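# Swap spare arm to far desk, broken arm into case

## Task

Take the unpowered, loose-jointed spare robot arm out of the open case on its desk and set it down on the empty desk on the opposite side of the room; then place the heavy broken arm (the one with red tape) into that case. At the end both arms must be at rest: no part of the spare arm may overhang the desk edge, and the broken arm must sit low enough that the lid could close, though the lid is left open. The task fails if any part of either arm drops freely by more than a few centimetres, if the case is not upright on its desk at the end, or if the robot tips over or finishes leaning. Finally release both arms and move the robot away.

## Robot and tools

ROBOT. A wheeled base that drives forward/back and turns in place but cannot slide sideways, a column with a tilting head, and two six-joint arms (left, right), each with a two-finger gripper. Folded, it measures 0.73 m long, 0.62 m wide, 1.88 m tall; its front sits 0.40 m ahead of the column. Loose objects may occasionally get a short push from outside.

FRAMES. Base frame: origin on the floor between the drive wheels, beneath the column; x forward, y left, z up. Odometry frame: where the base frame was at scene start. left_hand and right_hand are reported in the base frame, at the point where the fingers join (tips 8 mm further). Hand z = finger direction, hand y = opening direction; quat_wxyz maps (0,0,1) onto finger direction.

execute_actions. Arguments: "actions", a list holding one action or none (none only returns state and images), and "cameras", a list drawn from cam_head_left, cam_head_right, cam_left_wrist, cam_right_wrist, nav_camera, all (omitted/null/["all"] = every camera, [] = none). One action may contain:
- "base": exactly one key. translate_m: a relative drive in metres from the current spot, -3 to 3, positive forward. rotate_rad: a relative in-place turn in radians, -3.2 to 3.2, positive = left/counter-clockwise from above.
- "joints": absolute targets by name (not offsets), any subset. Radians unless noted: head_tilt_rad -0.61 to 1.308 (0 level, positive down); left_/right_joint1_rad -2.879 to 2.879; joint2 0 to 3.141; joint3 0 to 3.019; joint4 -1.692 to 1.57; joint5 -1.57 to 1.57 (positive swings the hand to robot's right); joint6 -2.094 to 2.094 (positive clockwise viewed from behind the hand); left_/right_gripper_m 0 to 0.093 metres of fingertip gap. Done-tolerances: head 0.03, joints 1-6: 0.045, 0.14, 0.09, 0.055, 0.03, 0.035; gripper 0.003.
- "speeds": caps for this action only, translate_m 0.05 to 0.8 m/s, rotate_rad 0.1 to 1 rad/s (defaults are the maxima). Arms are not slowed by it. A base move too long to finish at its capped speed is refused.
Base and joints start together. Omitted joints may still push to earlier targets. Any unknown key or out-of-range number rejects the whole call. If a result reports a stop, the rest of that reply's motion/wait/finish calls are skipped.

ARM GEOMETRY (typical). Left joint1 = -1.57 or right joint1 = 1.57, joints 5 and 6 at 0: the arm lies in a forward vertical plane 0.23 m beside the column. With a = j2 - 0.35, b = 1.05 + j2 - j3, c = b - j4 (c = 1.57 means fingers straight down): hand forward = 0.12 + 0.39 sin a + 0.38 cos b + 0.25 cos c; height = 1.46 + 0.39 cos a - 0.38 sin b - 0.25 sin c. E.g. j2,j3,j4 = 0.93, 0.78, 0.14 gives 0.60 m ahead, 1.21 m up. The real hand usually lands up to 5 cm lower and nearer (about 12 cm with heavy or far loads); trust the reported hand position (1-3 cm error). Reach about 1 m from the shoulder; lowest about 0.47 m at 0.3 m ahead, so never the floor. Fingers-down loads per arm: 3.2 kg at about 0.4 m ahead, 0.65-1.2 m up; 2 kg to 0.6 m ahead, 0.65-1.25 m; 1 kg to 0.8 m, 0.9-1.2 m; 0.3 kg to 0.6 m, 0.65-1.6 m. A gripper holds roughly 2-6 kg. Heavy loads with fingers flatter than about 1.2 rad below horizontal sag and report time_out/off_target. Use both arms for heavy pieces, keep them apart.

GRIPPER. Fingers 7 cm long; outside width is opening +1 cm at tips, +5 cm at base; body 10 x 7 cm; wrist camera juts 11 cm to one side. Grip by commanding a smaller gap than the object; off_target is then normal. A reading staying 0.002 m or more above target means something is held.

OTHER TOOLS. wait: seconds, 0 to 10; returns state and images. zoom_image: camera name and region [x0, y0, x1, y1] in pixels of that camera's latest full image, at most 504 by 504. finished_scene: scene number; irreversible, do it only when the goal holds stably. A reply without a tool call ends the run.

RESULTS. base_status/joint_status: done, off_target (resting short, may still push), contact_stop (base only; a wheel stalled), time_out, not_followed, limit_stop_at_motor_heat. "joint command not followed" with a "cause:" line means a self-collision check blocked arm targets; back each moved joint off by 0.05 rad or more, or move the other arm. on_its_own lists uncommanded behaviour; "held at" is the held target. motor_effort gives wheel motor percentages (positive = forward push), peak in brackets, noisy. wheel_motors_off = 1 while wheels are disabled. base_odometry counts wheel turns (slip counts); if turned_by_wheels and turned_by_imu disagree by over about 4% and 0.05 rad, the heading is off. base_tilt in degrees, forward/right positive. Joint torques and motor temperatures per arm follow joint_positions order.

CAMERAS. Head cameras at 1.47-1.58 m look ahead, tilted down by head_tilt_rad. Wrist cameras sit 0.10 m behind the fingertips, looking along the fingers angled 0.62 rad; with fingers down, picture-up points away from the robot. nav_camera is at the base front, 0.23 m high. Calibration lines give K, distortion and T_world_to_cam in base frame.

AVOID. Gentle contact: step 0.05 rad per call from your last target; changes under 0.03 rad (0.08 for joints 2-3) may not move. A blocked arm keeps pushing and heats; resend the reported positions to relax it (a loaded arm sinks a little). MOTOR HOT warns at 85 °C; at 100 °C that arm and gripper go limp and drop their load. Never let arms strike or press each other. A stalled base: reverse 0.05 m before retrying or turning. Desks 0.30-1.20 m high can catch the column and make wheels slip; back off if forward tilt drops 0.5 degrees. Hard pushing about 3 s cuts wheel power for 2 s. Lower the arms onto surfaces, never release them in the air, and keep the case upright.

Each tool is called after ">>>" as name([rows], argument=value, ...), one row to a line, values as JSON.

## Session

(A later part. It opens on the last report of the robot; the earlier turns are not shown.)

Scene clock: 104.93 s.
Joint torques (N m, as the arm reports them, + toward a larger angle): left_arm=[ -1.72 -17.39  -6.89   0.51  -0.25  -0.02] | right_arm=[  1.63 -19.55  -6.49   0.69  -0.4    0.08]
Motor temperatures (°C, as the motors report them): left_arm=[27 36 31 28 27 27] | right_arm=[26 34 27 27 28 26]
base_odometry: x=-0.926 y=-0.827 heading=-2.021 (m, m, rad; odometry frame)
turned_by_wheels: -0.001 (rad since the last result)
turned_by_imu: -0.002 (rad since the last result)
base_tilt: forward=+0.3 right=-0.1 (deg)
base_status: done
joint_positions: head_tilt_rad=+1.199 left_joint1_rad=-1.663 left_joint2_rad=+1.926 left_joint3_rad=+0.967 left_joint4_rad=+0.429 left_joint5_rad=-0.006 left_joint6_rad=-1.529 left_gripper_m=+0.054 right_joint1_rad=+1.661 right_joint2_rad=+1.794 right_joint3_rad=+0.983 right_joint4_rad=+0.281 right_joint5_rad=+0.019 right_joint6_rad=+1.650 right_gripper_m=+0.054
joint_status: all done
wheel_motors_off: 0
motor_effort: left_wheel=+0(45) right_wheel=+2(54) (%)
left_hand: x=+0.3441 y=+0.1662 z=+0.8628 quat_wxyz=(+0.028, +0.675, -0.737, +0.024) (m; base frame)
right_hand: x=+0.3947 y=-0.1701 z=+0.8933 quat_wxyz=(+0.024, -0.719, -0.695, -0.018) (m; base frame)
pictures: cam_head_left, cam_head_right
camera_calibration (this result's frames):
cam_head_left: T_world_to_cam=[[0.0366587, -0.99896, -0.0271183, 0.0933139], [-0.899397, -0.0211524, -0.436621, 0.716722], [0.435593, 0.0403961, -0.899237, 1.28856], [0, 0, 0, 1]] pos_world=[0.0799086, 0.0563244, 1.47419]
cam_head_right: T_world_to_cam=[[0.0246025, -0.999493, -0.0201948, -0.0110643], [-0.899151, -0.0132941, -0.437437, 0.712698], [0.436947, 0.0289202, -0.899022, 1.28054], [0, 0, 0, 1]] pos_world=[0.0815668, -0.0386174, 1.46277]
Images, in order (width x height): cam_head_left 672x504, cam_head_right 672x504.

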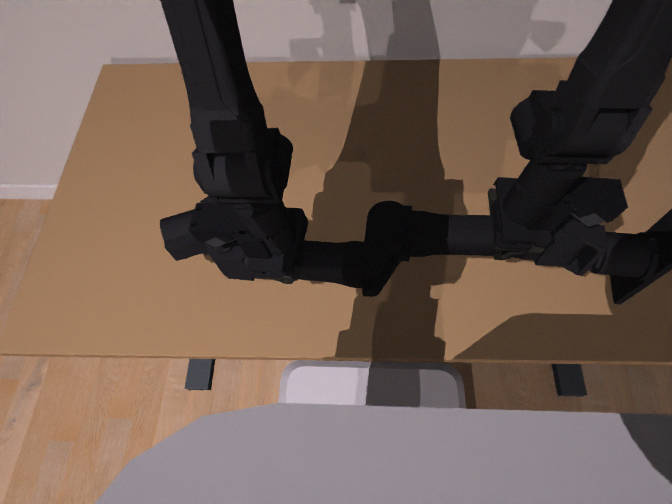

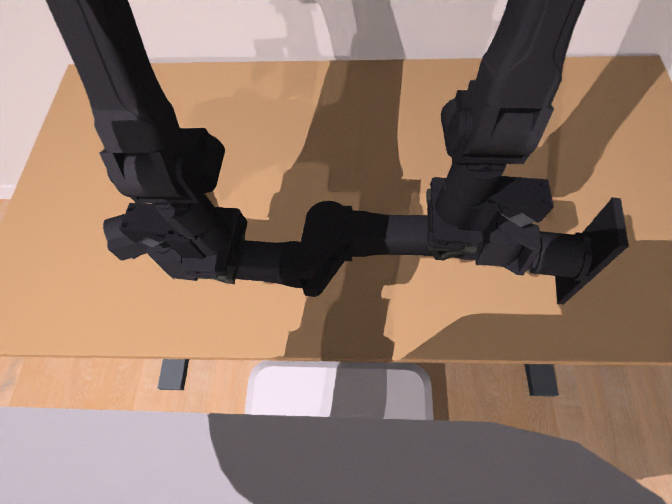

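>>> execute_actions([
  {"joints": {"left_joint1_rad": -1.657, "left_joint2_rad": 1.97, "left_joint3_rad": 1.038, "left_joint4_rad": 0.437, "left_joint5_rad": -0.005, "left_joint6_rad": -1.53, "right_joint1_rad": 1.657, "right_joint2_rad": 1.82, "right_joint3_rad": 1.036, "right_joint4_rad": 0.305, "right_joint5_rad": 0.005, "right_joint6_rad": 1.655}},
], cameras=["cam_head_left", "cam_head_right"])

Scene clock: 107.80 s.
Joint torques (N m, as the arm reports them, + toward a larger angle): left_arm=[ -1.38 -17.18  -7.55   0.39  -0.31  -0.01] | right_arm=[  1.52 -20.63  -7.55   0.46  -0.59   0.03]
Motor temperatures (°C, as the motors report them): left_arm=[27 36 31 28 27 27] | right_arm=[26 35 28 27 28 26]
base_odometry: x=-0.926 y=-0.827 heading=-2.021 (m, m, rad; odometry frame)
turned_by_wheels: +0.000 (rad since the last result)
turned_by_imu: -0.001 (rad since the last result)
base_tilt: forward=+0.3 right=-0.1 (deg)
base_status: not commanded
joint_positions: head_tilt_rad=+1.199 left_joint1_rad=-1.656 left_joint2_rad=+2.037 left_joint3_rad=+1.086 left_joint4_rad=+0.429 left_joint5_rad=+0.002 left_joint6_rad=-1.524 left_gripper_m=+0.054 right_joint1_rad=+1.656 right_joint2_rad=+1.896 right_joint3_rad=+1.079 right_joint4_rad=+0.296 right_joint5_rad=+0.019 right_joint6_rad=+1.646 right_gripper_m=+0.054
joint_status: all done
wheel_motors_off: 0
motor_effort: left_wheel=+0(1) right_wheel=+0(2) (%)
left_hand: x=+0.3466 y=+0.1657 z=+0.8189 quat_wxyz=(+0.026, +0.674, -0.737, +0.028) (m; base frame)
right_hand: x=+0.3975 y=-0.1708 z=+0.8546 quat_wxyz=(+0.019, -0.718, -0.695, -0.020) (m; base frame)
pictures: cam_head_left, cam_head_right
camera_calibration (this result's frames):
cam_head_left: T_world_to_cam=[[0.0366587, -0.99896, -0.0271183, 0.0933139], [-0.899397, -0.0211524, -0.436621, 0.716722], [0.435593, 0.0403961, -0.899237, 1.28856], [0, 0, 0, 1]] pos_world=[0.0799086, 0.0563244, 1.47419]
cam_head_right: T_world_to_cam=[[0.0246025, -0.999493, -0.0201948, -0.0110643], [-0.899151, -0.0132941, -0.437437, 0.712698], [0.436947, 0.0289202, -0.899022, 1.28054], [0, 0, 0, 1]] pos_world=[0.0815668, -0.0386174, 1.46277]
Images, in order (width x height): cam_head_left 672x504, cam_head_right 672x504.

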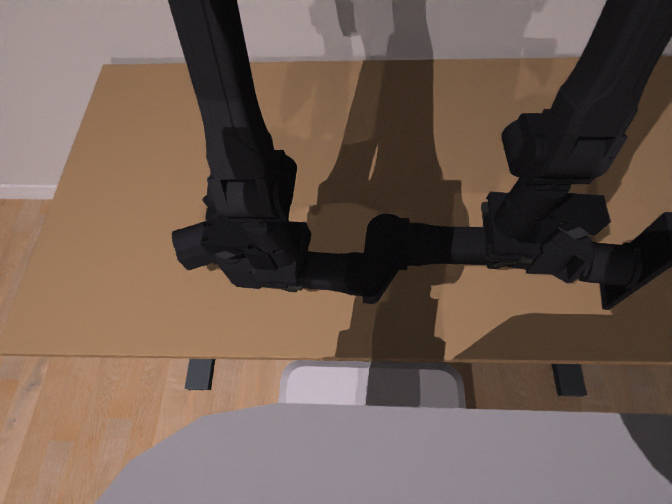

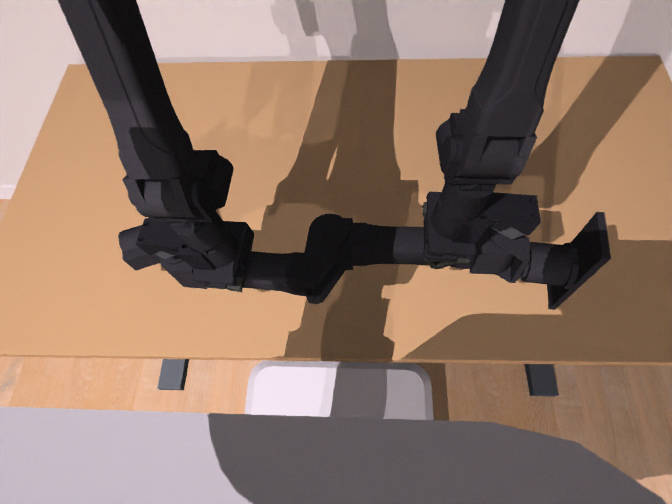

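>>> execute_actions([
  {"base": {"translate_m": 0.09}, "speeds": {"translate_m": 0.1}, "joints": {"left_joint1_rad": -1.65, "left_joint2_rad": 2.057, "left_joint3_rad": 1.133, "left_joint4_rad": 0.425, "right_joint1_rad": 1.652, "right_joint2_rad": 1.906, "right_joint3_rad": 1.115}},
], cameras=["cam_head_left", "cam_head_right"])

Scene clock: 110.33 s.
Joint torques (N m, as the arm reports them, + toward a larger angle): left_arm=[ -1.36 -16.11  -5.53   0.08  -0.11  -0.02] | right_arm=[  1.07 -20.57  -7.91   0.28  -0.17   0.07]
Motor temperatures (°C, as the motors report them): left_arm=[27 36 31 28 27 27] | right_arm=[26 35 28 27 28 26]
base_odometry: x=-0.965 y=-0.908 heading=-2.022 (m, m, rad; odometry frame)
turned_by_wheels: +0.000 (rad since the last result)
turned_by_imu: -0.001 (rad since the last result)
base_tilt: forward=+0.3 right=+0.0 (deg)
base_status: done
joint_positions: head_tilt_rad=+1.199 left_joint1_rad=-1.654 left_joint2_rad=+2.111 left_joint3_rad=+1.156 left_joint4_rad=+0.424 left_joint5_rad=-0.005 left_joint6_rad=-1.524 left_gripper_m=+0.054 right_joint1_rad=+1.650 right_joint2_rad=+1.991 right_joint3_rad=+1.163 right_joint4_rad=+0.300 right_joint5_rad=+0.008 right_joint6_rad=+1.644 right_gripper_m=+0.054
joint_status: all done
wheel_motors_off: 0
motor_effort: left_wheel=+0(50) right_wheel=+1(38) (%)
left_hand: x=+0.3389 y=+0.1668 z=+0.7912 quat_wxyz=(+0.025, +0.675, -0.737, +0.022) (m; base frame)
right_hand: x=+0.3907 y=-0.1704 z=+0.8193 quat_wxyz=(+0.024, -0.718, -0.695, -0.019) (m; base frame)
pictures: cam_head_left, cam_head_right
camera_calibration (this result's frames):
cam_head_left: T_world_to_cam=[[0.0366576, -0.99896, -0.0271198, 0.0933164], [-0.899415, -0.0211524, -0.436583, 0.716665], [0.435555, 0.0403961, -0.899255, 1.28859], [0, 0, 0, 1]] pos_world=[0.0799058, 0.0563244, 1.47419]
cam_head_right: T_world_to_cam=[[0.0246016, -0.999493, -0.0201958, -0.0110627], [-0.899169, -0.0132941, -0.437399, 0.71264], [0.436909, 0.0289202, -0.899041, 1.28057], [0, 0, 0, 1]] pos_world=[0.0815636, -0.0386174, 1.46277]
Images, in order (width x height): cam_head_left 672x504, cam_head_right 672x504.

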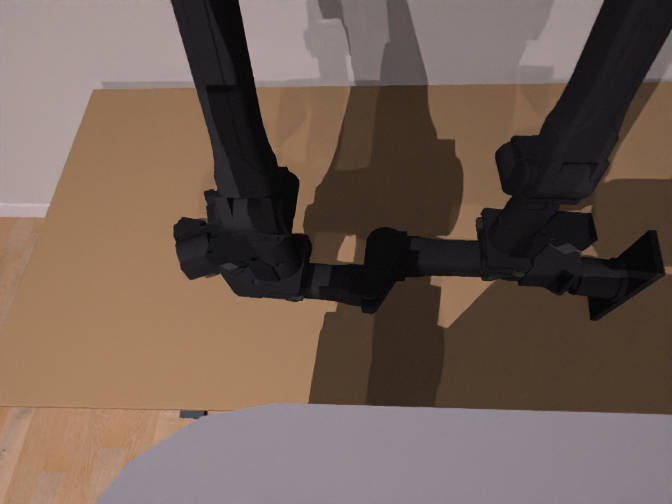

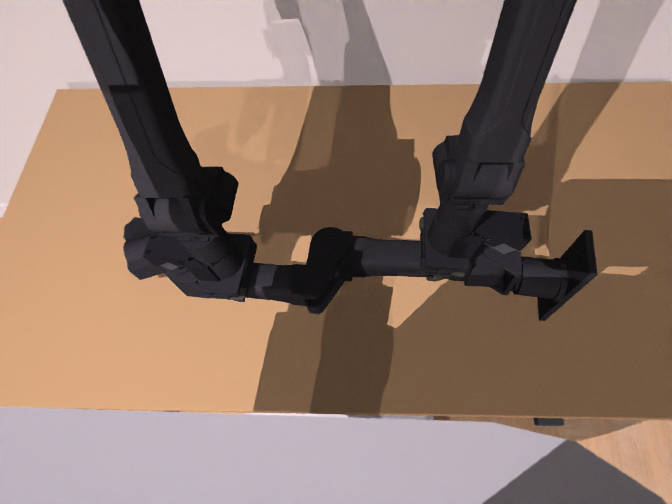

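Now lower toward rest.

>>> execute_actions([
  {"joints": {"left_joint1_rad": -1.647, "left_joint2_rad": 2.14, "left_joint3_rad": 1.23, "left_joint4_rad": 0.41, "right_joint1_rad": 1.648, "right_joint2_rad": 1.98, "right_joint3_rad": 1.195, "right_joint4_rad": 0.298}},
], cameras=["cam_head_left"])

Scene clock: 111.77 s.
Joint torques (N m, as the arm reports them, + toward a larger angle): left_arm=[ -1.23 -15.67  -5.8   -0.11  -0.48   0.  ] | right_arm=[  1.18 -19.14  -6.46  -0.01  -0.51   0.1 ]
Motor temperatures (°C, as the motors report them): left_arm=[27 36 31 28 27 27] | right_arm=[26 35 28 27 28 26]
base_odometry: x=-0.965 y=-0.908 heading=-2.022 (m, m, rad; odometry frame)
turned_by_wheels: +0.000 (rad since the last result)
turned_by_imu: +0.000 (rad since the last result)
base_tilt: forward=+0.3 right=-0.1 (deg)
base_status: not commanded
joint_positions: head_tilt_rad=+1.199 left_joint1_rad=-1.650 left_joint2_rad=+2.191 left_joint3_rad=+1.258 left_joint4_rad=+0.414 left_joint5_rad=+0.006 left_joint6_rad=-1.523 left_gripper_m=+0.054 right_joint1_rad=+1.649 right_joint2_rad=+2.044 right_joint3_rad=+1.228 right_joint4_rad=+0.300 right_joint5_rad=+0.017 right_joint6_rad=+1.640 right_gripper_m=+0.054
joint_status: all done
wheel_motors_off: 0
motor_effort: left_wheel=+0(1) right_wheel=-1(0) (%)
left_hand: x=+0.3424 y=+0.1651 z=+0.7578 quat_wxyz=(+0.024, +0.675, -0.737, +0.029) (m; base frame)
right_hand: x=+0.3962 y=-0.1717 z=+0.7975 quat_wxyz=(+0.016, -0.718, -0.696, -0.020) (m; base frame)
pictures: cam_head_left
camera_calibration (this result's frames):
cam_head_left: T_world_to_cam=[[0.0366576, -0.99896, -0.0271199, 0.0933164], [-0.899415, -0.0211524, -0.436583, 0.716664], [0.435555, 0.0403961, -0.899255, 1.28859], [0, 0, 0, 1]] pos_world=[0.0799058, 0.0563244, 1.47419]
Images, in order (width x height): cam_head_left 672x504.

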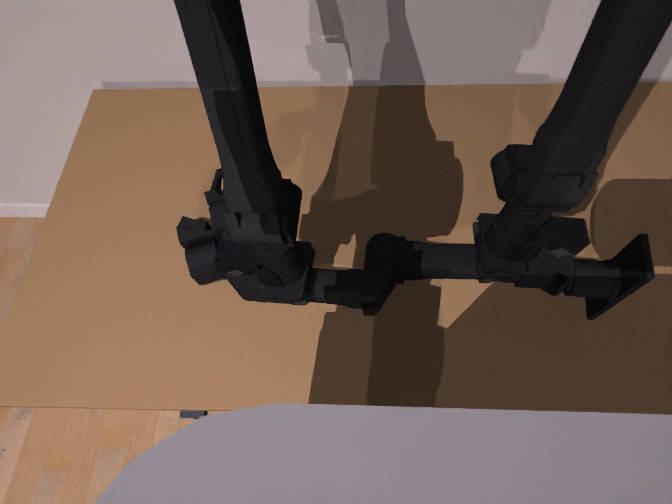

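>>> execute_actions([
  {"joints": {"left_joint2_rad": 2.2, "left_joint3_rad": 1.28, "right_joint2_rad": 2.05, "right_joint3_rad": 1.245}},
], cameras=["cam_head_left"])

Scene clock: 113.03 s.
Joint torques (N m, as the arm reports them, + toward a larger angle): left_arm=[ -1.32 -10.98  -1.97   0.09  -0.48   0.01] | right_arm=[  1.12 -14.19  -2.13   0.1   -0.52   0.1 ]
Motor temperatures (°C, as the motors report them): left_arm=[27 36 31 28 27 27] | right_arm=[26 35 28 27 28 26]
base_odometry: x=-0.965 y=-0.908 heading=-2.022 (m, m, rad; odometry frame)
turned_by_wheels: +0.000 (rad since the last result)
turned_by_imu: +0.000 (rad since the last result)
base_tilt: forward=+0.3 right=-0.1 (deg)
base_status: not commanded
joint_positions: head_tilt_rad=+1.199 left_joint1_rad=-1.650 left_joint2_rad=+2.192 left_joint3_rad=+1.263 left_joint4_rad=+0.409 left_joint5_rad=+0.006 left_joint6_rad=-1.523 left_gripper_m=+0.054 right_joint1_rad=+1.649 right_joint2_rad=+2.047 right_joint3_rad=+1.234 right_joint4_rad=+0.298 right_joint5_rad=+0.017 right_joint6_rad=+1.640 right_gripper_m=+0.054
joint_status: all done
wheel_motors_off: 0
motor_effort: left_wheel=+0(0) right_wheel=+1(2) (%)
left_hand: x=+0.3433 y=+0.1650 z=+0.7570 quat_wxyz=(+0.024, +0.675, -0.737, +0.028) (m; base frame)
right_hand: x=+0.3970 y=-0.1716 z=+0.7960 quat_wxyz=(+0.016, -0.718, -0.696, -0.020) (m; base frame)
pictures: cam_head_left
camera_calibration (this result's frames):
cam_head_left: T_world_to_cam=[[0.0366576, -0.99896, -0.0271198, 0.0933164], [-0.899415, -0.0211524, -0.436583, 0.716664], [0.435555, 0.0403961, -0.899255, 1.28859], [0, 0, 0, 1]] pos_world=[0.0799058, 0.0563244, 1.47419]
Images, in order (width x height): cam_head_left 672x504.

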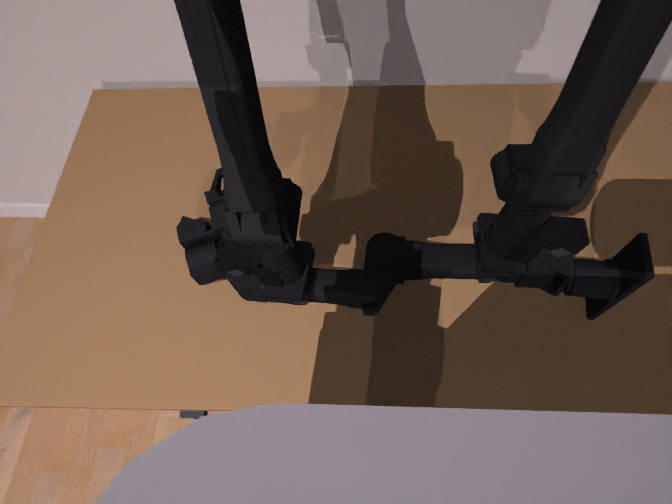

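>>> execute_actions([
  {"joints": {"left_gripper_m": 0.093, "right_gripper_m": 0.093, "left_joint2_rad": 2.192, "left_joint3_rad": 1.263, "right_joint2_rad": 2.047, "right_joint3_rad": 1.234}},
], cameras=[])

>>> execute_actions([
  {"joints": {"left_joint2_rad": 2.03, "left_joint3_rad": 1.078, "left_joint4_rad": 0.43, "right_joint2_rad": 1.885, "right_joint3_rad": 1.068}},
], cameras=["cam_head_left", "cam_left_wrist", "cam_right_wrist"])

Scene clock: 115.07 s.
Joint torques (N m, as the arm reports them, + toward a larger angle): left_arm=[ -1.21 -11.86  -3.31   0.11  -0.23   0.  ] | right_arm=[  1.11 -14.65  -3.27   0.11  -0.14   0.09]
Motor temperatures (°C, as the motors report them): left_arm=[27 36 31 28 27 27] | right_arm=[26 34 28 27 28 26]
base_odometry: x=-0.965 y=-0.908 heading=-2.022 (m, m, rad; odometry frame)
turned_by_wheels: +0.000 (rad since the last result)
turned_by_imu: -0.001 (rad since the last result)
base_tilt: forward=+0.3 right=+0.0 (deg)
base_status: not commanded
joint_positions: head_tilt_rad=+1.199 left_joint1_rad=-1.650 left_joint2_rad=+2.192 left_joint3_rad=+1.263 left_joint4_rad=+0.409 left_joint5_rad=-0.002 left_joint6_rad=-1.524 left_gripper_m=+0.093 right_joint1_rad=+1.648 right_joint2_rad=+2.047 right_joint3_rad=+1.234 right_joint4_rad=+0.298 right_joint5_rad=+0.007 right_joint6_rad=+1.642 right_gripper_m=+0.093
joint_status: all done
wheel_motors_off: 0
motor_effort: left_wheel=+1(1) right_wheel=+0(1) (%)
left_hand: x=+0.3431 y=+0.1664 z=+0.7569 quat_wxyz=(+0.022, +0.676, -0.736, +0.025) (m; base frame)
right_hand: x=+0.3972 y=-0.1702 z=+0.7961 quat_wxyz=(+0.019, -0.718, -0.695, -0.023) (m; base frame)
pictures: none
No camera images: the call's "cameras" was empty. Leave "cameras" out to get every camera's image.

Scene clock: 116.03 s.
Joint torques (N m, as the arm reports them, + toward a larger angle): left_arm=[ -0.98 -11.69  -4.36   0.57  -0.21   0.01] | right_arm=[  1.26 -14.07  -3.64   0.05  -0.14   0.08]
Motor temperatures (°C, as the motors report them): left_arm=[27 36 31 28 27 27] | right_arm=[26 34 28 27 28 26]
base_odometry: x=-0.965 y=-0.908 heading=-2.022 (m, m, rad; odometry frame)
turned_by_wheels: +0.000 (rad since the last result)
turned_by_imu: +0.000 (rad since the last result)
base_tilt: forward=+0.3 right=+0.0 (deg)
base_status: not commanded
joint_positions: head_tilt_rad=+1.199 left_joint1_rad=-1.650 left_joint2_rad=+2.027 left_joint3_rad=+1.090 left_joint4_rad=+0.420 left_joint5_rad=-0.002 left_joint6_rad=-1.524 left_gripper_m=+0.093 right_joint1_rad=+1.648 right_joint2_rad=+1.887 right_joint3_rad=+1.073 right_joint4_rad=+0.298 right_joint5_rad=+0.007 right_joint6_rad=+1.643 right_gripper_m=+0.093
joint_status: all done
wheel_motors_off: 0
motor_effort: left_wheel=+0(1) right_wheel=-2(1) (%)
left_hand: x=+0.3529 y=+0.1703 z=+0.8202 quat_wxyz=(+0.021, +0.676, -0.736, +0.026) (m; base frame)
right_hand: x=+0.3999 y=-0.1742 z=+0.8574 quat_wxyz=(+0.019, -0.719, -0.695, -0.023) (m; base frame)
pictures: cam_head_left, cam_left_wrist, cam_right_wrist
camera_calibration (this result's frames):
cam_head_left: T_world_to_cam=[[0.0366576, -0.99896, -0.0271198, 0.0933164], [-0.899415, -0.0211524, -0.436583, 0.716664], [0.435555, 0.0403961, -0.899255, 1.28859], [0, 0, 0, 1]] pos_world=[0.0799058, 0.0563244, 1.47419]
cam_left_wrist: T_world_to_cam=[[0.99495, -0.0998951, 0.00974141, -0.336973], [-0.0830667, -0.765069, 0.638568, -0.364345], [-0.0563369, -0.636152, -0.769504, 0.884987], [0, 0, 0, 1]] pos_world=[0.354864, 0.250575, 0.916942]
cam_right_wrist: T_world_to_cam=[[-0.998127, 0.0606449, -0.00810397, 0.41663], [0.0426001, 0.783906, 0.619416, -0.403659], [0.0439172, 0.61791, -0.785021, 0.889424], [0, 0, 0, 1]] pos_world=[0.393985, -0.25842, 0.951626]
Images, in order (width x height): cam_head_left 672x504, cam_left_wrist 672x504, cam_right_wrist 672x504.

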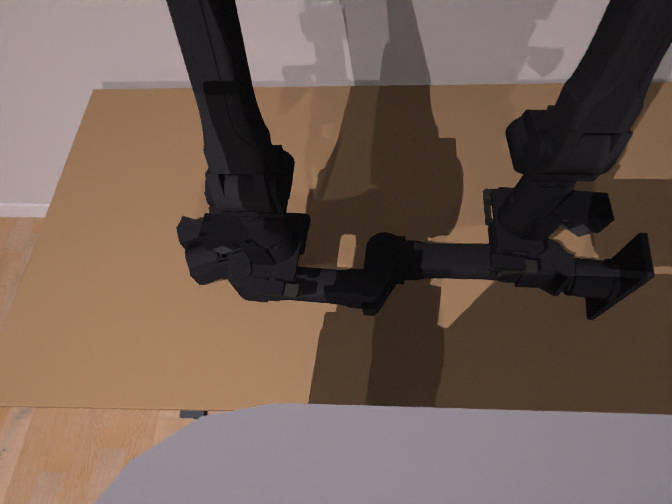

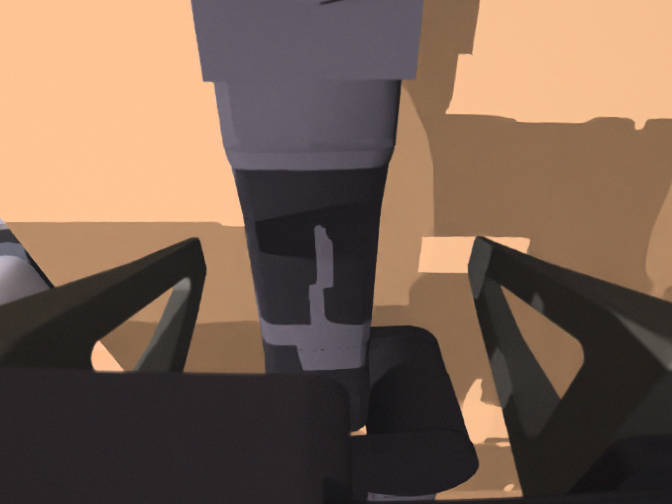

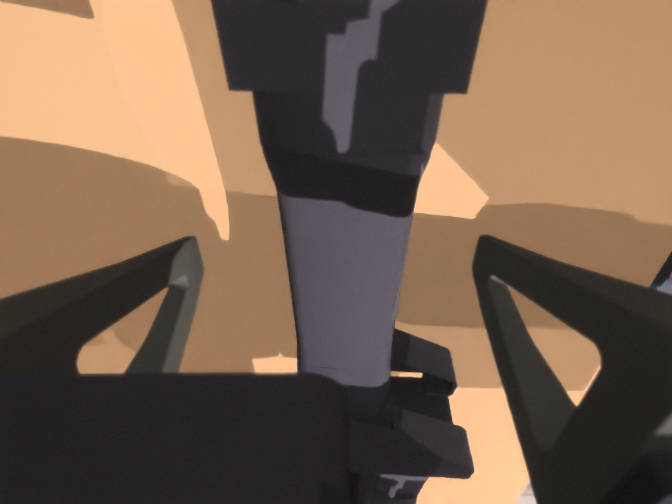

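>>> execute_actions([
  {"base": {"translate_m": -1.3}, "joints": {"head_tilt_rad": 0.6, "left_joint1_rad": -1.665, "left_joint2_rad": 1.603, "left_joint3_rad": 0.695, "left_joint4_rad": 0.387, "left_joint5_rad": 0.0, "left_joint6_rad": -1.6, "right_joint1_rad": 1.665, "right_joint2_rad": 1.555, "right_joint3_rad": 0.797, "right_joint4_rad": 0.237, "right_joint5_rad": 0.0, "right_joint6_rad": 1.6}},
], cameras=["cam_head_right"])

>>> execute_actions([
  {"base": {"rotate_rad": 1.61}},
], cameras=["cam_head_left", "cam_head_right"])

Scene clock: 124.67 s.
Joint torques (N m, as the arm reports them, + toward a larger angle): left_arm=[ -1.52 -10.85  -3.57  -0.41  -0.04  -0.02] | right_arm=[  1.41 -13.08  -2.61  -0.43  -0.14  -0.09]
Motor temperatures (°C, as the motors report them): left_arm=[27 35 31 28 27 27] | right_arm=[26 34 27 27 28 26]
base_odometry: x=-0.399 y=+0.262 heading=-2.022 (m, m, rad; odometry frame)
turned_by_wheels: +0.000 (rad since the last result)
turned_by_imu: -0.006 (rad since the last result)
base_tilt: forward=+0.3 right=-0.1 (deg)
base_status: done
joint_positions: head_tilt_rad=+0.617 left_joint1_rad=-1.656 left_joint2_rad=+1.591 left_joint3_rad=+0.704 left_joint4_rad=+0.399 left_joint5_rad=-0.002 left_joint6_rad=-1.592 left_gripper_m=+0.093 right_joint1_rad=+1.657 right_joint2_rad=+1.541 right_joint3_rad=+0.799 right_joint4_rad=+0.250 right_joint5_rad=+0.002 right_joint6_rad=+1.607 right_gripper_m=+0.093
joint_status: all done
wheel_motors_off: 0
motor_effort: left_wheel=+0(42) right_wheel=+1(68) (%)
left_hand: x=+0.3605 y=+0.1775 z=+0.9784 quat_wxyz=(+0.013, +0.699, -0.714, +0.038) (m; base frame)
right_hand: x=+0.4063 y=-0.1760 z=+0.9807 quat_wxyz=(+0.015, -0.704, -0.709, -0.037) (m; base frame)
pictures: cam_head_right
camera_calibration (this result's frames):
cam_head_right: T_world_to_cam=[[0.0316537, -0.999493, -0.00333972, -0.0373736], [-0.510488, -0.0132941, -0.859782, 1.34368], [0.859302, 0.0289202, -0.51065, 0.66133], [0, 0, 0, 1]] pos_world=[0.118831, -0.0386174, 1.49285]
Images, in order (width x height): cam_head_right 672x504.

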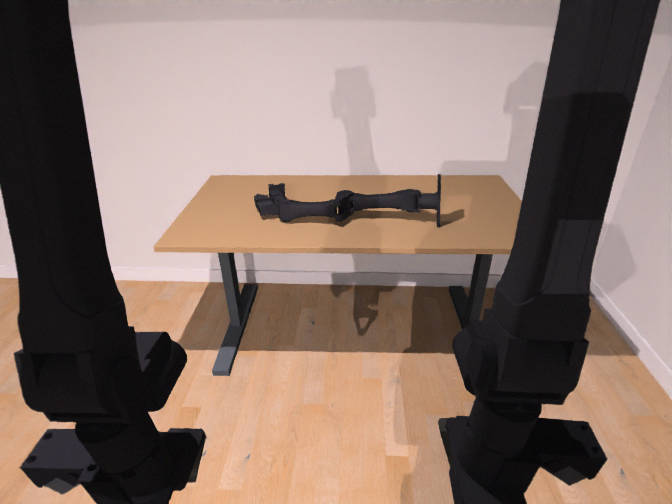

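Scene clock: 127.57 s.
Joint torques (N m, as the arm reports them, + toward a larger angle): left_arm=[ -1.42 -10.93  -3.59  -0.37  -0.05  -0.03] | right_arm=[  1.19 -13.11  -2.68  -0.46  -0.13  -0.09]
Motor temperatures (°C, as the motors report them): left_arm=[27 35 30 28 27 27] | right_arm=[26 34 27 27 28 26]
base_odometry: x=-0.399 y=+0.262 heading=-0.412 (m, m, rad; odometry frame)
turned_by_wheels: +1.610 (rad since the last result)
turned_by_imu: +1.587 (rad since the last result)
base_tilt: forward=+0.3 right=+0.0 (deg)
base_status: done
joint_positions: head_tilt_rad=+0.617 left_joint1_rad=-1.661 left_joint2_rad=+1.591 left_joint3_rad=+0.704 left_joint4_rad=+0.399 left_joint5_rad=-0.002 left_joint6_rad=-1.592 left_gripper_m=+0.093 right_joint1_rad=+1.660 right_joint2_rad=+1.541 right_joint3_rad=+0.799 right_joint4_rad=+0.250 right_joint5_rad=+0.002 right_joint6_rad=+1.607 right_gripper_m=+0.093
joint_status: not commanded
wheel_motors_off: 0
motor_effort: left_wheel=+0(29) right_wheel=-3(46) (%)
left_hand: x=+0.3604 y=+0.1750 z=+0.9786 quat_wxyz=(+0.015, +0.699, -0.714, +0.040) (m; base frame)
right_hand: x=+0.4062 y=-0.1746 z=+0.9808 quat_wxyz=(+0.016, -0.704, -0.709, -0.038) (m; base frame)
pictures: cam_head_left, cam_head_right
camera_calibration (this result's frames):
cam_head_left: T_world_to_cam=[[0.0455307, -0.99896, -0.0024933, 0.0549478], [-0.511142, -0.0211524, -0.859236, 1.34814], [0.858289, 0.0403961, -0.511574, 0.670425], [0, 0, 0, 1]] pos_world=[0.111169, 0.0563244, 1.50148]
cam_head_right: T_world_to_cam=[[0.0316537, -0.999493, -0.00333971, -0.0373736], [-0.510488, -0.0132941, -0.859782, 1.34368], [0.859302, 0.0289202, -0.51065, 0.66133], [0, 0, 0, 1]] pos_world=[0.118831, -0.0386174, 1.49285]
Images, in order (width x height): cam_head_left 672x504, cam_head_right 672x504.

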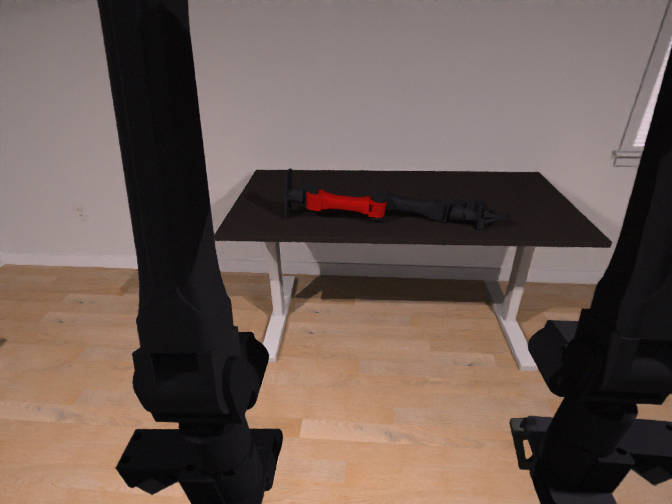

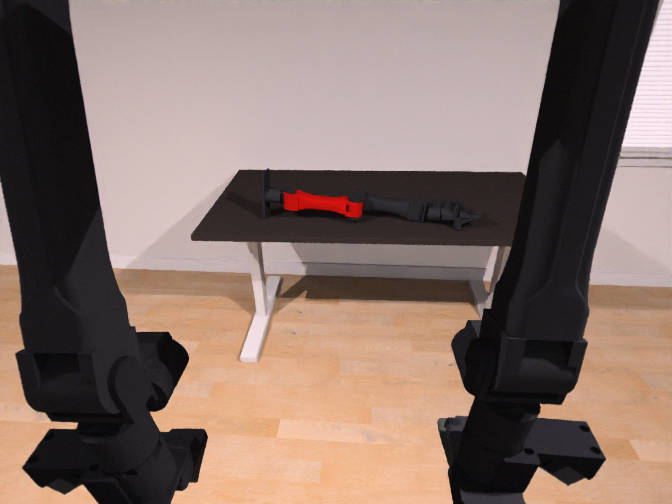

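>>> zoom_image(camera="cam_head_left", region=[200, 150, 620, 380])

Region (200, 150, 620, 380) of cam_head_left's 672x504 image, scaled by 1.200, with more detail than that image has; it fills the top 276 rows of this view, and the rest is white.

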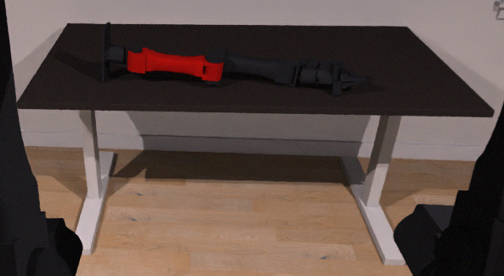

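>>> execute_actions([
  {"base": {"rotate_rad": -0.032}},
], cameras=[])

>>> execute_actions([
  {"base": {"translate_m": 1.3}, "joints": {"head_tilt_rad": 1.2}},
], cameras=["cam_head_left", "cam_head_right", "cam_left_wrist", "cam_right_wrist"])

Scene clock: 131.03 s.
Joint torques (N m, as the arm reports them, + toward a larger angle): left_arm=[ -1.01 -10.48  -3.64  -0.42  -0.05  -0.01] | right_arm=[  1.1  -13.08  -2.56  -0.43  -0.13  -0.09]
Motor temperatures (°C, as the motors report them): left_arm=[27 35 30 28 27 27] | right_arm=[26 34 27 27 28 26]
base_odometry: x=-0.399 y=+0.262 heading=-0.444 (m, m, rad; odometry frame)
turned_by_wheels: -0.032 (rad since the last result)
turned_by_imu: -0.033 (rad since the last result)
base_tilt: forward=+0.3 right=+0.0 (deg)
base_status: done
joint_positions: head_tilt_rad=+0.617 left_joint1_rad=-1.661 left_joint2_rad=+1.591 left_joint3_rad=+0.704 left_joint4_rad=+0.399 left_joint5_rad=-0.002 left_joint6_rad=-1.592 left_gripper_m=+0.093 right_joint1_rad=+1.661 right_joint2_rad=+1.541 right_joint3_rad=+0.799 right_joint4_rad=+0.250 right_joint5_rad=+0.002 right_joint6_rad=+1.607 right_gripper_m=+0.093
joint_status: not commanded
wheel_motors_off: 0
motor_effort: left_wheel=+0(18) right_wheel=+0(21) (%)
left_hand: x=+0.3604 y=+0.1745 z=+0.9786 quat_wxyz=(+0.015, +0.698, -0.714, +0.040) (m; base frame)
right_hand: x=+0.4062 y=-0.1737 z=+0.9809 quat_wxyz=(+0.016, -0.704, -0.709, -0.039) (m; base frame)
pictures: none
No camera images: the call's "cameras" was empty. Leave "cameras" out to get every camera's image.

Scene clock: 134.80 s.
Joint torques (N m, as the arm reports them, + toward a larger angle): left_arm=[ -1.38 -10.9   -3.63  -0.33  -0.05   0.  ] | right_arm=[  1.04 -12.9   -3.02  -0.6   -0.13  -0.09]
Motor temperatures (°C, as the motors report them): left_arm=[27 35 30 28 27 27] | right_arm=[26 33 27 27 28 26]
base_odometry: x=+0.776 y=-0.296 heading=-0.444 (m, m, rad; odometry frame)
turned_by_wheels: +0.000 (rad since the last result)
turned_by_imu: +0.003 (rad since the last result)
base_tilt: forward=+0.3 right=+0.0 (deg)
base_status: done
joint_positions: head_tilt_rad=+1.198 left_joint1_rad=-1.661 left_joint2_rad=+1.591 left_joint3_rad=+0.703 left_joint4_rad=+0.399 left_joint5_rad=-0.002 left_joint6_rad=-1.592 left_gripper_m=+0.093 right_joint1_rad=+1.661 right_joint2_rad=+1.541 right_joint3_rad=+0.802 right_joint4_rad=+0.250 right_joint5_rad=+0.002 right_joint6_rad=+1.607 right_gripper_m=+0.093
joint_status: all done
wheel_motors_off: 0
motor_effort: left_wheel=+1(44) right_wheel=-1(53) (%)
left_hand: x=+0.3593 y=+0.1746 z=+0.9788 quat_wxyz=(+0.016, +0.698, -0.714, +0.039) (m; base frame)
right_hand: x=+0.4076 y=-0.1736 z=+0.9807 quat_wxyz=(+0.016, -0.704, -0.709, -0.039) (m; base frame)
pictures: cam_head_left, cam_head_right, cam_left_wrist, cam_right_wrist
camera_calibration (this result's frames):
cam_head_left: T_world_to_cam=[[0.036675, -0.99896, -0.0270963, 0.0932792], [-0.899135, -0.0211524, -0.437161, 0.71754], [0.436133, 0.0403961, -0.898975, 1.28813], [0, 0, 0, 1]] pos_world=[0.0799481, 0.0563244, 1.47421]
cam_head_right: T_world_to_cam=[[0.0246146, -0.999493, -0.02018, -0.0110877], [-0.898888, -0.0132941, -0.437976, 0.713515], [0.437486, 0.0289202, -0.89876, 1.28011], [0, 0, 0, 1]] pos_world=[0.0816132, -0.0386174, 1.46279]
cam_left_wrist: T_world_to_cam=[[0.998778, -0.0361158, 0.0337436, -0.380431], [-0.0493709, -0.761355, 0.646452, -0.482285], [0.00234368, -0.647328, -0.762208, 0.983809], [0, 0, 0, 1]] pos_world=[0.353849, 0.255917, 1.07448]
cam_right_wrist: T_world_to_cam=[[-0.999101, 0.0199624, -0.0374067, 0.447361], [-0.00825813, 0.773722, 0.633471, -0.475612], [0.041588, 0.633211, -0.772861, 0.977252], [0, 0, 0, 1]] pos_world=[0.402389, -0.259745, 1.0733]
Images, in order (width x height): cam_head_left 672x504, cam_head_right 672x504, cam_left_wrist 672x504, cam_right_wrist 672x504.

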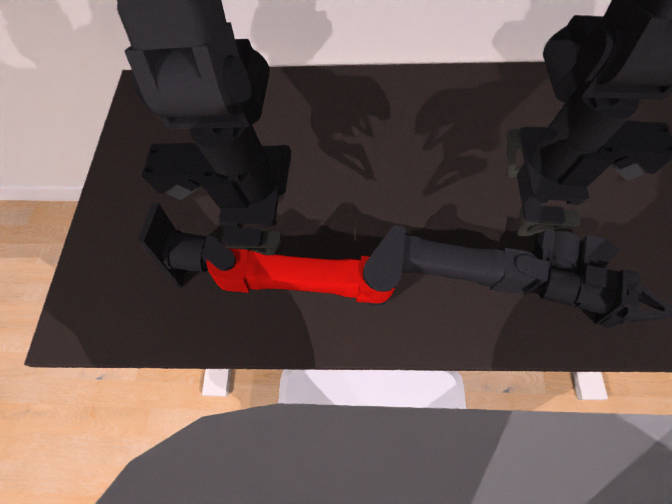

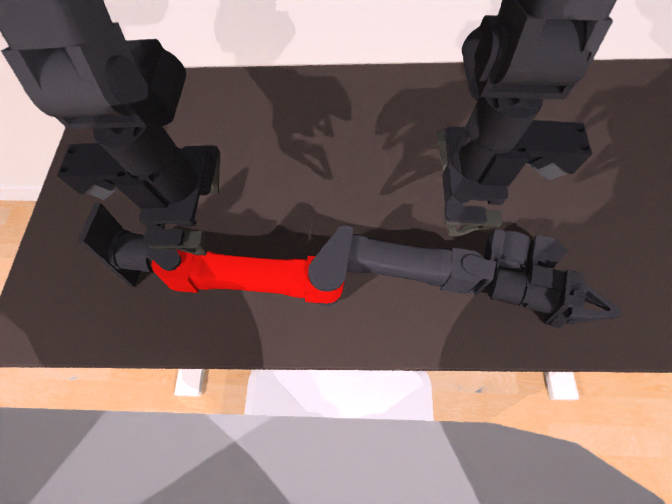

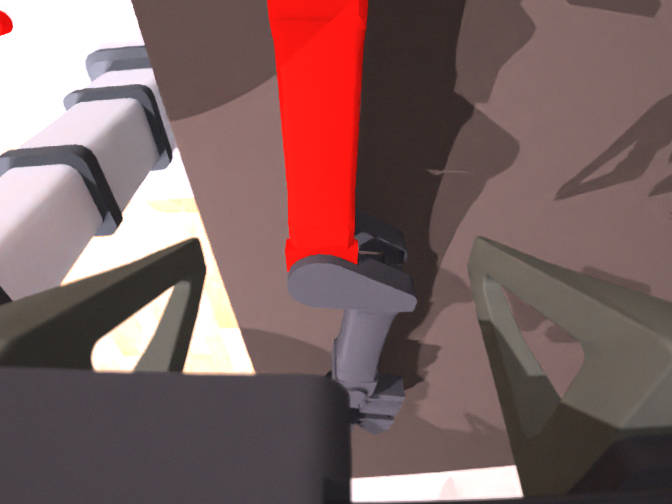

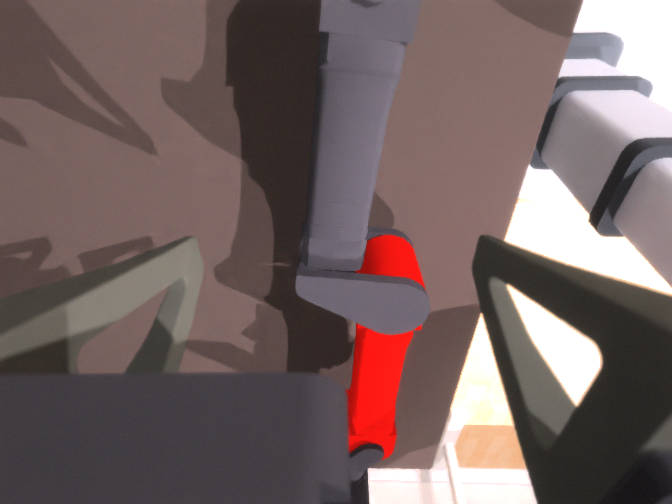

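>>> execute_actions([
  {"joints": {"left_joint1_rad": -1.636, "left_joint2_rad": 1.89, "left_joint3_rad": 0.96, "left_joint4_rad": 0.425, "left_joint6_rad": -1.57, "right_joint1_rad": 1.648, "right_joint2_rad": 1.939, "right_joint3_rad": 1.143, "right_joint4_rad": 0.288, "right_joint6_rad": 1.728}},
], cameras=["cam_left_wrist", "cam_right_wrist"])

Scene clock: 143.97 s.
Joint torques (N m, as the arm reports them, + toward a larger angle): left_arm=[ -0.51 -12.86  -3.44   0.47  -0.06   0.1 ] | right_arm=[  0.67 -15.36  -3.23   0.52  -0.13   0.07]
Motor temperatures (°C, as the motors report them): left_arm=[27 35 30 28 27 27] | right_arm=[26 33 27 27 28 26]
base_odometry: x=+0.776 y=-0.296 heading=-0.443 (m, m, rad; odometry frame)
turned_by_wheels: +0.000 (rad since the last result)
turned_by_imu: -0.001 (rad since the last result)
base_tilt: forward=+0.3 right=+0.0 (deg)
base_status: not commanded
joint_positions: head_tilt_rad=+1.198 left_joint1_rad=-1.640 left_joint2_rad=+1.893 left_joint3_rad=+0.962 left_joint4_rad=+0.414 left_joint5_rad=-0.002 left_joint6_rad=-1.573 left_gripper_m=+0.093 right_joint1_rad=+1.657 right_joint2_rad=+1.948 right_joint3_rad=+1.144 right_joint4_rad=+0.278 right_joint5_rad=+0.002 right_joint6_rad=+1.717 right_gripper_m=+0.093
joint_status: all done
wheel_motors_off: 0
motor_effort: left_wheel=+1(2) right_wheel=-2(1) (%)
left_hand: x=+0.3582 y=+0.1798 z=+0.8701 quat_wxyz=(+0.018, +0.695, -0.718, +0.023) (m; base frame)
right_hand: x=+0.4008 y=-0.1656 z=+0.8336 quat_wxyz=(+0.028, -0.742, -0.669, -0.023) (m; base frame)
pictures: cam_left_wrist, cam_right_wrist
camera_calibration (this result's frames):
cam_left_wrist: T_world_to_cam=[[0.998888, -0.0465174, 0.00762054, -0.350955], [-0.0408441, -0.773438, 0.632555, -0.396938], [-0.0235308, -0.632163, -0.774478, 0.921515], [0, 0, 0, 1]] pos_world=[0.356036, 0.259215, 0.967452]
cam_right_wrist: T_world_to_cam=[[-0.991629, 0.128871, 0.0080032, 0.412061], [0.105259, 0.770935, 0.628155, -0.430223], [0.0747809, 0.62374, -0.778047, 0.848274], [0, 0, 0, 1]] pos_world=[0.390462, -0.25053, 0.926946]
Images, in order (width x height): cam_left_wrist 672x504, cam_right_wrist 672x504.

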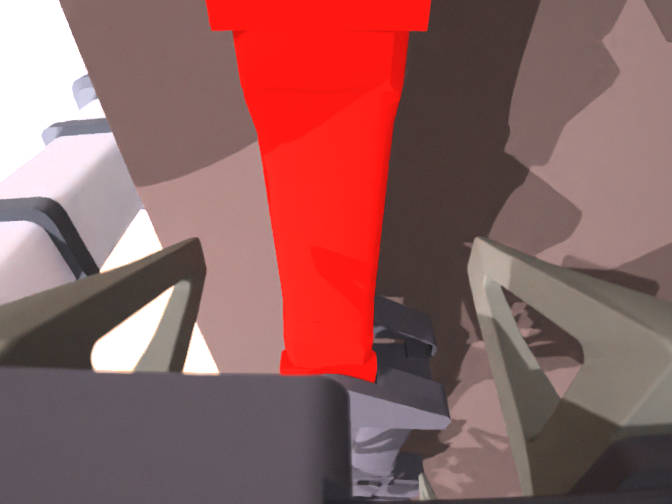

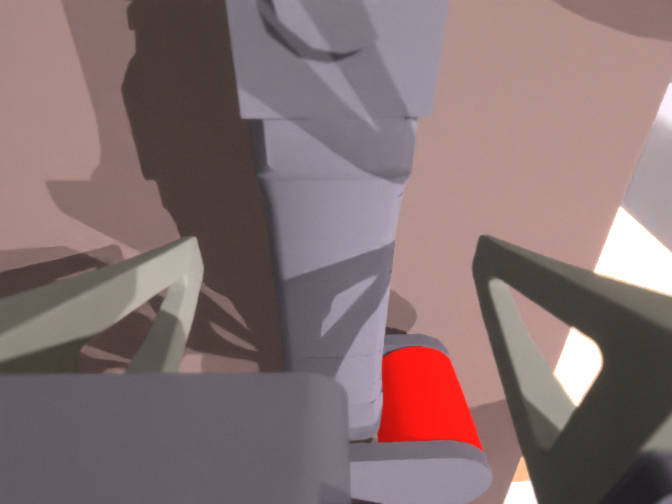

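>>> execute_actions([
  {"joints": {"left_joint1_rad": -1.61, "left_joint2_rad": 2.006, "left_joint3_rad": 1.055, "left_joint4_rad": 0.42, "left_joint6_rad": -1.558, "right_joint1_rad": 1.684, "right_joint2_rad": 2.05, "right_joint3_rad": 1.238, "right_joint4_rad": 0.28, "right_joint6_rad": 1.738}},
], cameras=["cam_left_wrist", "cam_right_wrist"])

Scene clock: 147.17 s.
Joint torques (N m, as the arm reports them, + toward a larger angle): left_arm=[ -0.32 -11.24  -4.33   0.31  -0.08   0.14] | right_arm=[  2.21 -13.73  -3.51   0.25  -0.17   0.07]
Motor temperatures (°C, as the motors report them): left_arm=[27 35 30 28 27 27] | right_arm=[26 33 27 27 28 26]
base_odometry: x=+0.776 y=-0.296 heading=-0.443 (m, m, rad; odometry frame)
turned_by_wheels: +0.000 (rad since the last result)
turned_by_imu: -0.001 (rad since the last result)
base_tilt: forward=+0.3 right=+0.0 (deg)
base_status: not commanded
joint_positions: head_tilt_rad=+1.198 left_joint1_rad=-1.612 left_joint2_rad=+1.998 left_joint3_rad=+1.065 left_joint4_rad=+0.414 left_joint5_rad=-0.002 left_joint6_rad=-1.565 left_gripper_m=+0.093 right_joint1_rad=+1.675 right_joint2_rad=+2.037 right_joint3_rad=+1.240 right_joint4_rad=+0.275 right_joint5_rad=+0.002 right_joint6_rad=+1.726 right_gripper_m=+0.093
joint_status: all done
wheel_motors_off: 0
motor_effort: left_wheel=+2(2) right_wheel=-1(5) (%)
left_hand: x=+0.3564 y=+0.1966 z=+0.8292 quat_wxyz=(+0.010, +0.697, -0.716, +0.014) (m; base frame)
right_hand: x=+0.4007 y=-0.1497 z=+0.7998 quat_wxyz=(+0.033, -0.742, -0.669, -0.029) (m; base frame)
pictures: cam_left_wrist, cam_right_wrist
camera_calibration (this result's frames):
cam_left_wrist: T_world_to_cam=[[0.999129, -0.0414194, 0.00504502, -0.347008], [-0.0358032, -0.788935, 0.613433, -0.340976], [-0.0214279, -0.61308, -0.789731, 0.908615], [0, 0, 0, 1]] pos_world=[0.353967, 0.273673, 0.928478]
cam_right_wrist: T_world_to_cam=[[-0.991568, 0.129378, 0.0073699, 0.410776], [0.104049, 0.760966, 0.640395, -0.432003], [0.077245, 0.635762, -0.768011, 0.804775], [0, 0, 0, 1]] pos_world=[0.390097, -0.236052, 0.891701]
Images, in order (width x height): cam_left_wrist 672x504, cam_right_wrist 672x504.

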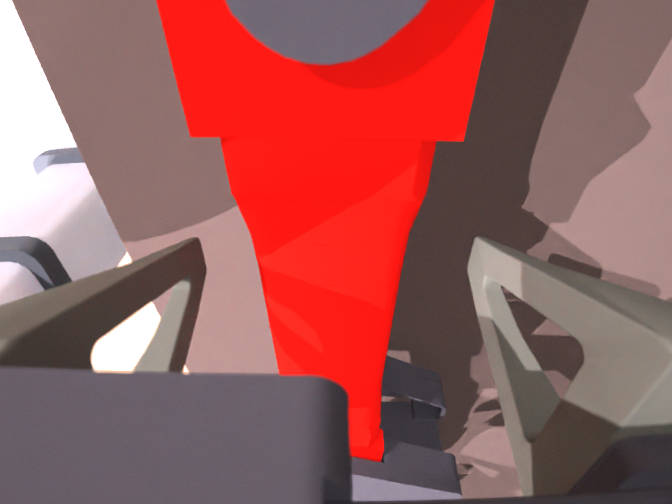

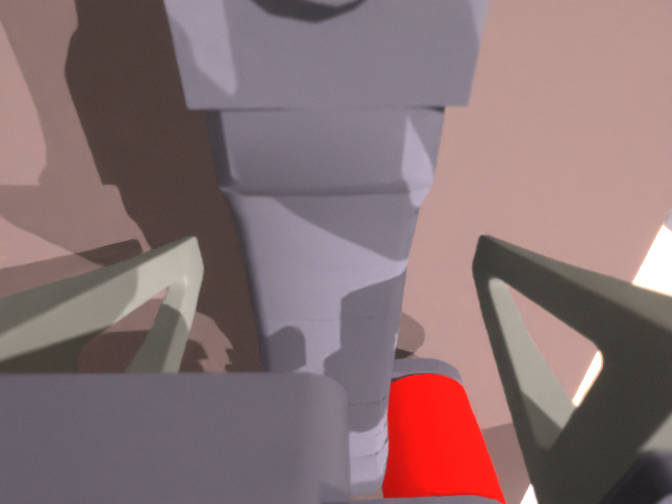

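>>> execute_actions([
  {"joints": {"left_joint2_rad": 2.105, "left_joint3_rad": 1.16, "left_joint4_rad": 0.408, "right_joint2_rad": 2.142, "right_joint3_rad": 1.354, "right_joint4_rad": 0.262}},
], cameras=["cam_left_wrist", "cam_right_wrist"])

Scene clock: 152.60 s.
Joint torques (N m, as the arm reports them, + toward a larger angle): left_arm=[ -0.42 -11.22  -3.77  -0.15  -0.08   0.12] | right_arm=[  2.42 -13.33  -2.92  -0.36  -0.17   0.07]
Motor temperatures (°C, as the motors report them): left_arm=[27 35 30 28 27 27] | right_arm=[26 33 27 27 28 26]
base_odometry: x=+0.776 y=-0.296 heading=-0.443 (m, m, rad; odometry frame)
turned_by_wheels: +0.000 (rad since the last result)
turned_by_imu: -0.001 (rad since the last result)
base_tilt: forward=+0.3 right=-0.1 (deg)
base_status: not commanded
joint_positions: head_tilt_rad=+1.198 left_joint1_rad=-1.612 left_joint2_rad=+2.096 left_joint3_rad=+1.166 left_joint4_rad=+0.414 left_joint5_rad=-0.002 left_joint6_rad=-1.565 left_gripper_m=+0.093 right_joint1_rad=+1.675 right_joint2_rad=+2.128 right_joint3_rad=+1.359 right_joint4_rad=+0.272 right_joint5_rad=+0.002 right_joint6_rad=+1.726 right_gripper_m=+0.093
joint_status: all done
wheel_motors_off: 0
motor_effort: left_wheel=+2(2) right_wheel=-4(3) (%)
left_hand: x=+0.3526 y=+0.1954 z=+0.7914 quat_wxyz=(+0.009, +0.697, -0.716, +0.015) (m; base frame)
right_hand: x=+0.4112 y=-0.1458 z=+0.7627 quat_wxyz=(+0.025, -0.742, -0.668, -0.039) (m; base frame)
pictures: cam_left_wrist, cam_right_wrist
camera_calibration (this result's frames):
cam_left_wrist: T_world_to_cam=[[0.999121, -0.0413509, 0.00695073, -0.344592], [-0.0369183, -0.788913, 0.613395, -0.318516], [-0.0198809, -0.613112, -0.789746, 0.877376], [0, 0, 0, 1]] pos_world=[0.349973, 0.272399, 0.890675]
cam_right_wrist: T_world_to_cam=[[-0.991159, 0.131595, -0.0169122, 0.439607], [0.0899096, 0.759923, 0.643765, -0.40923], [0.0975685, 0.636554, -0.765036, 0.76251], [0, 0, 0, 1]] pos_world=[0.398117, -0.232245, 0.85423]
Images, in order (width x height): cam_left_wrist 672x504, cam_right_wrist 672x504.

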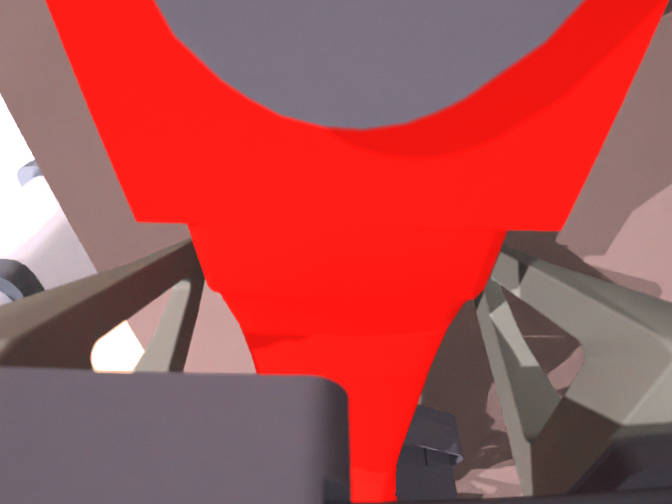

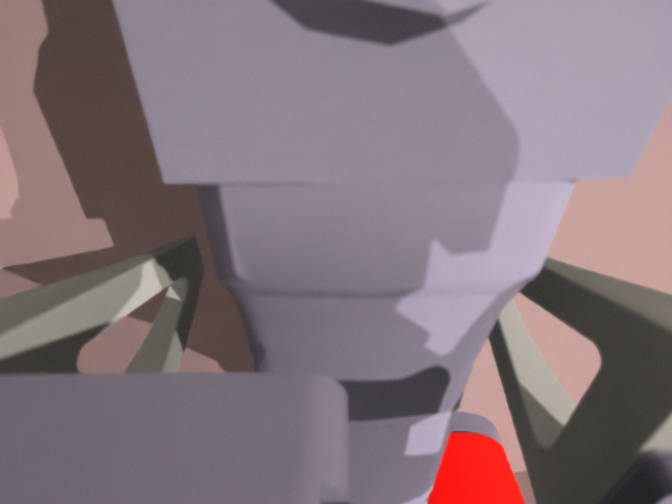

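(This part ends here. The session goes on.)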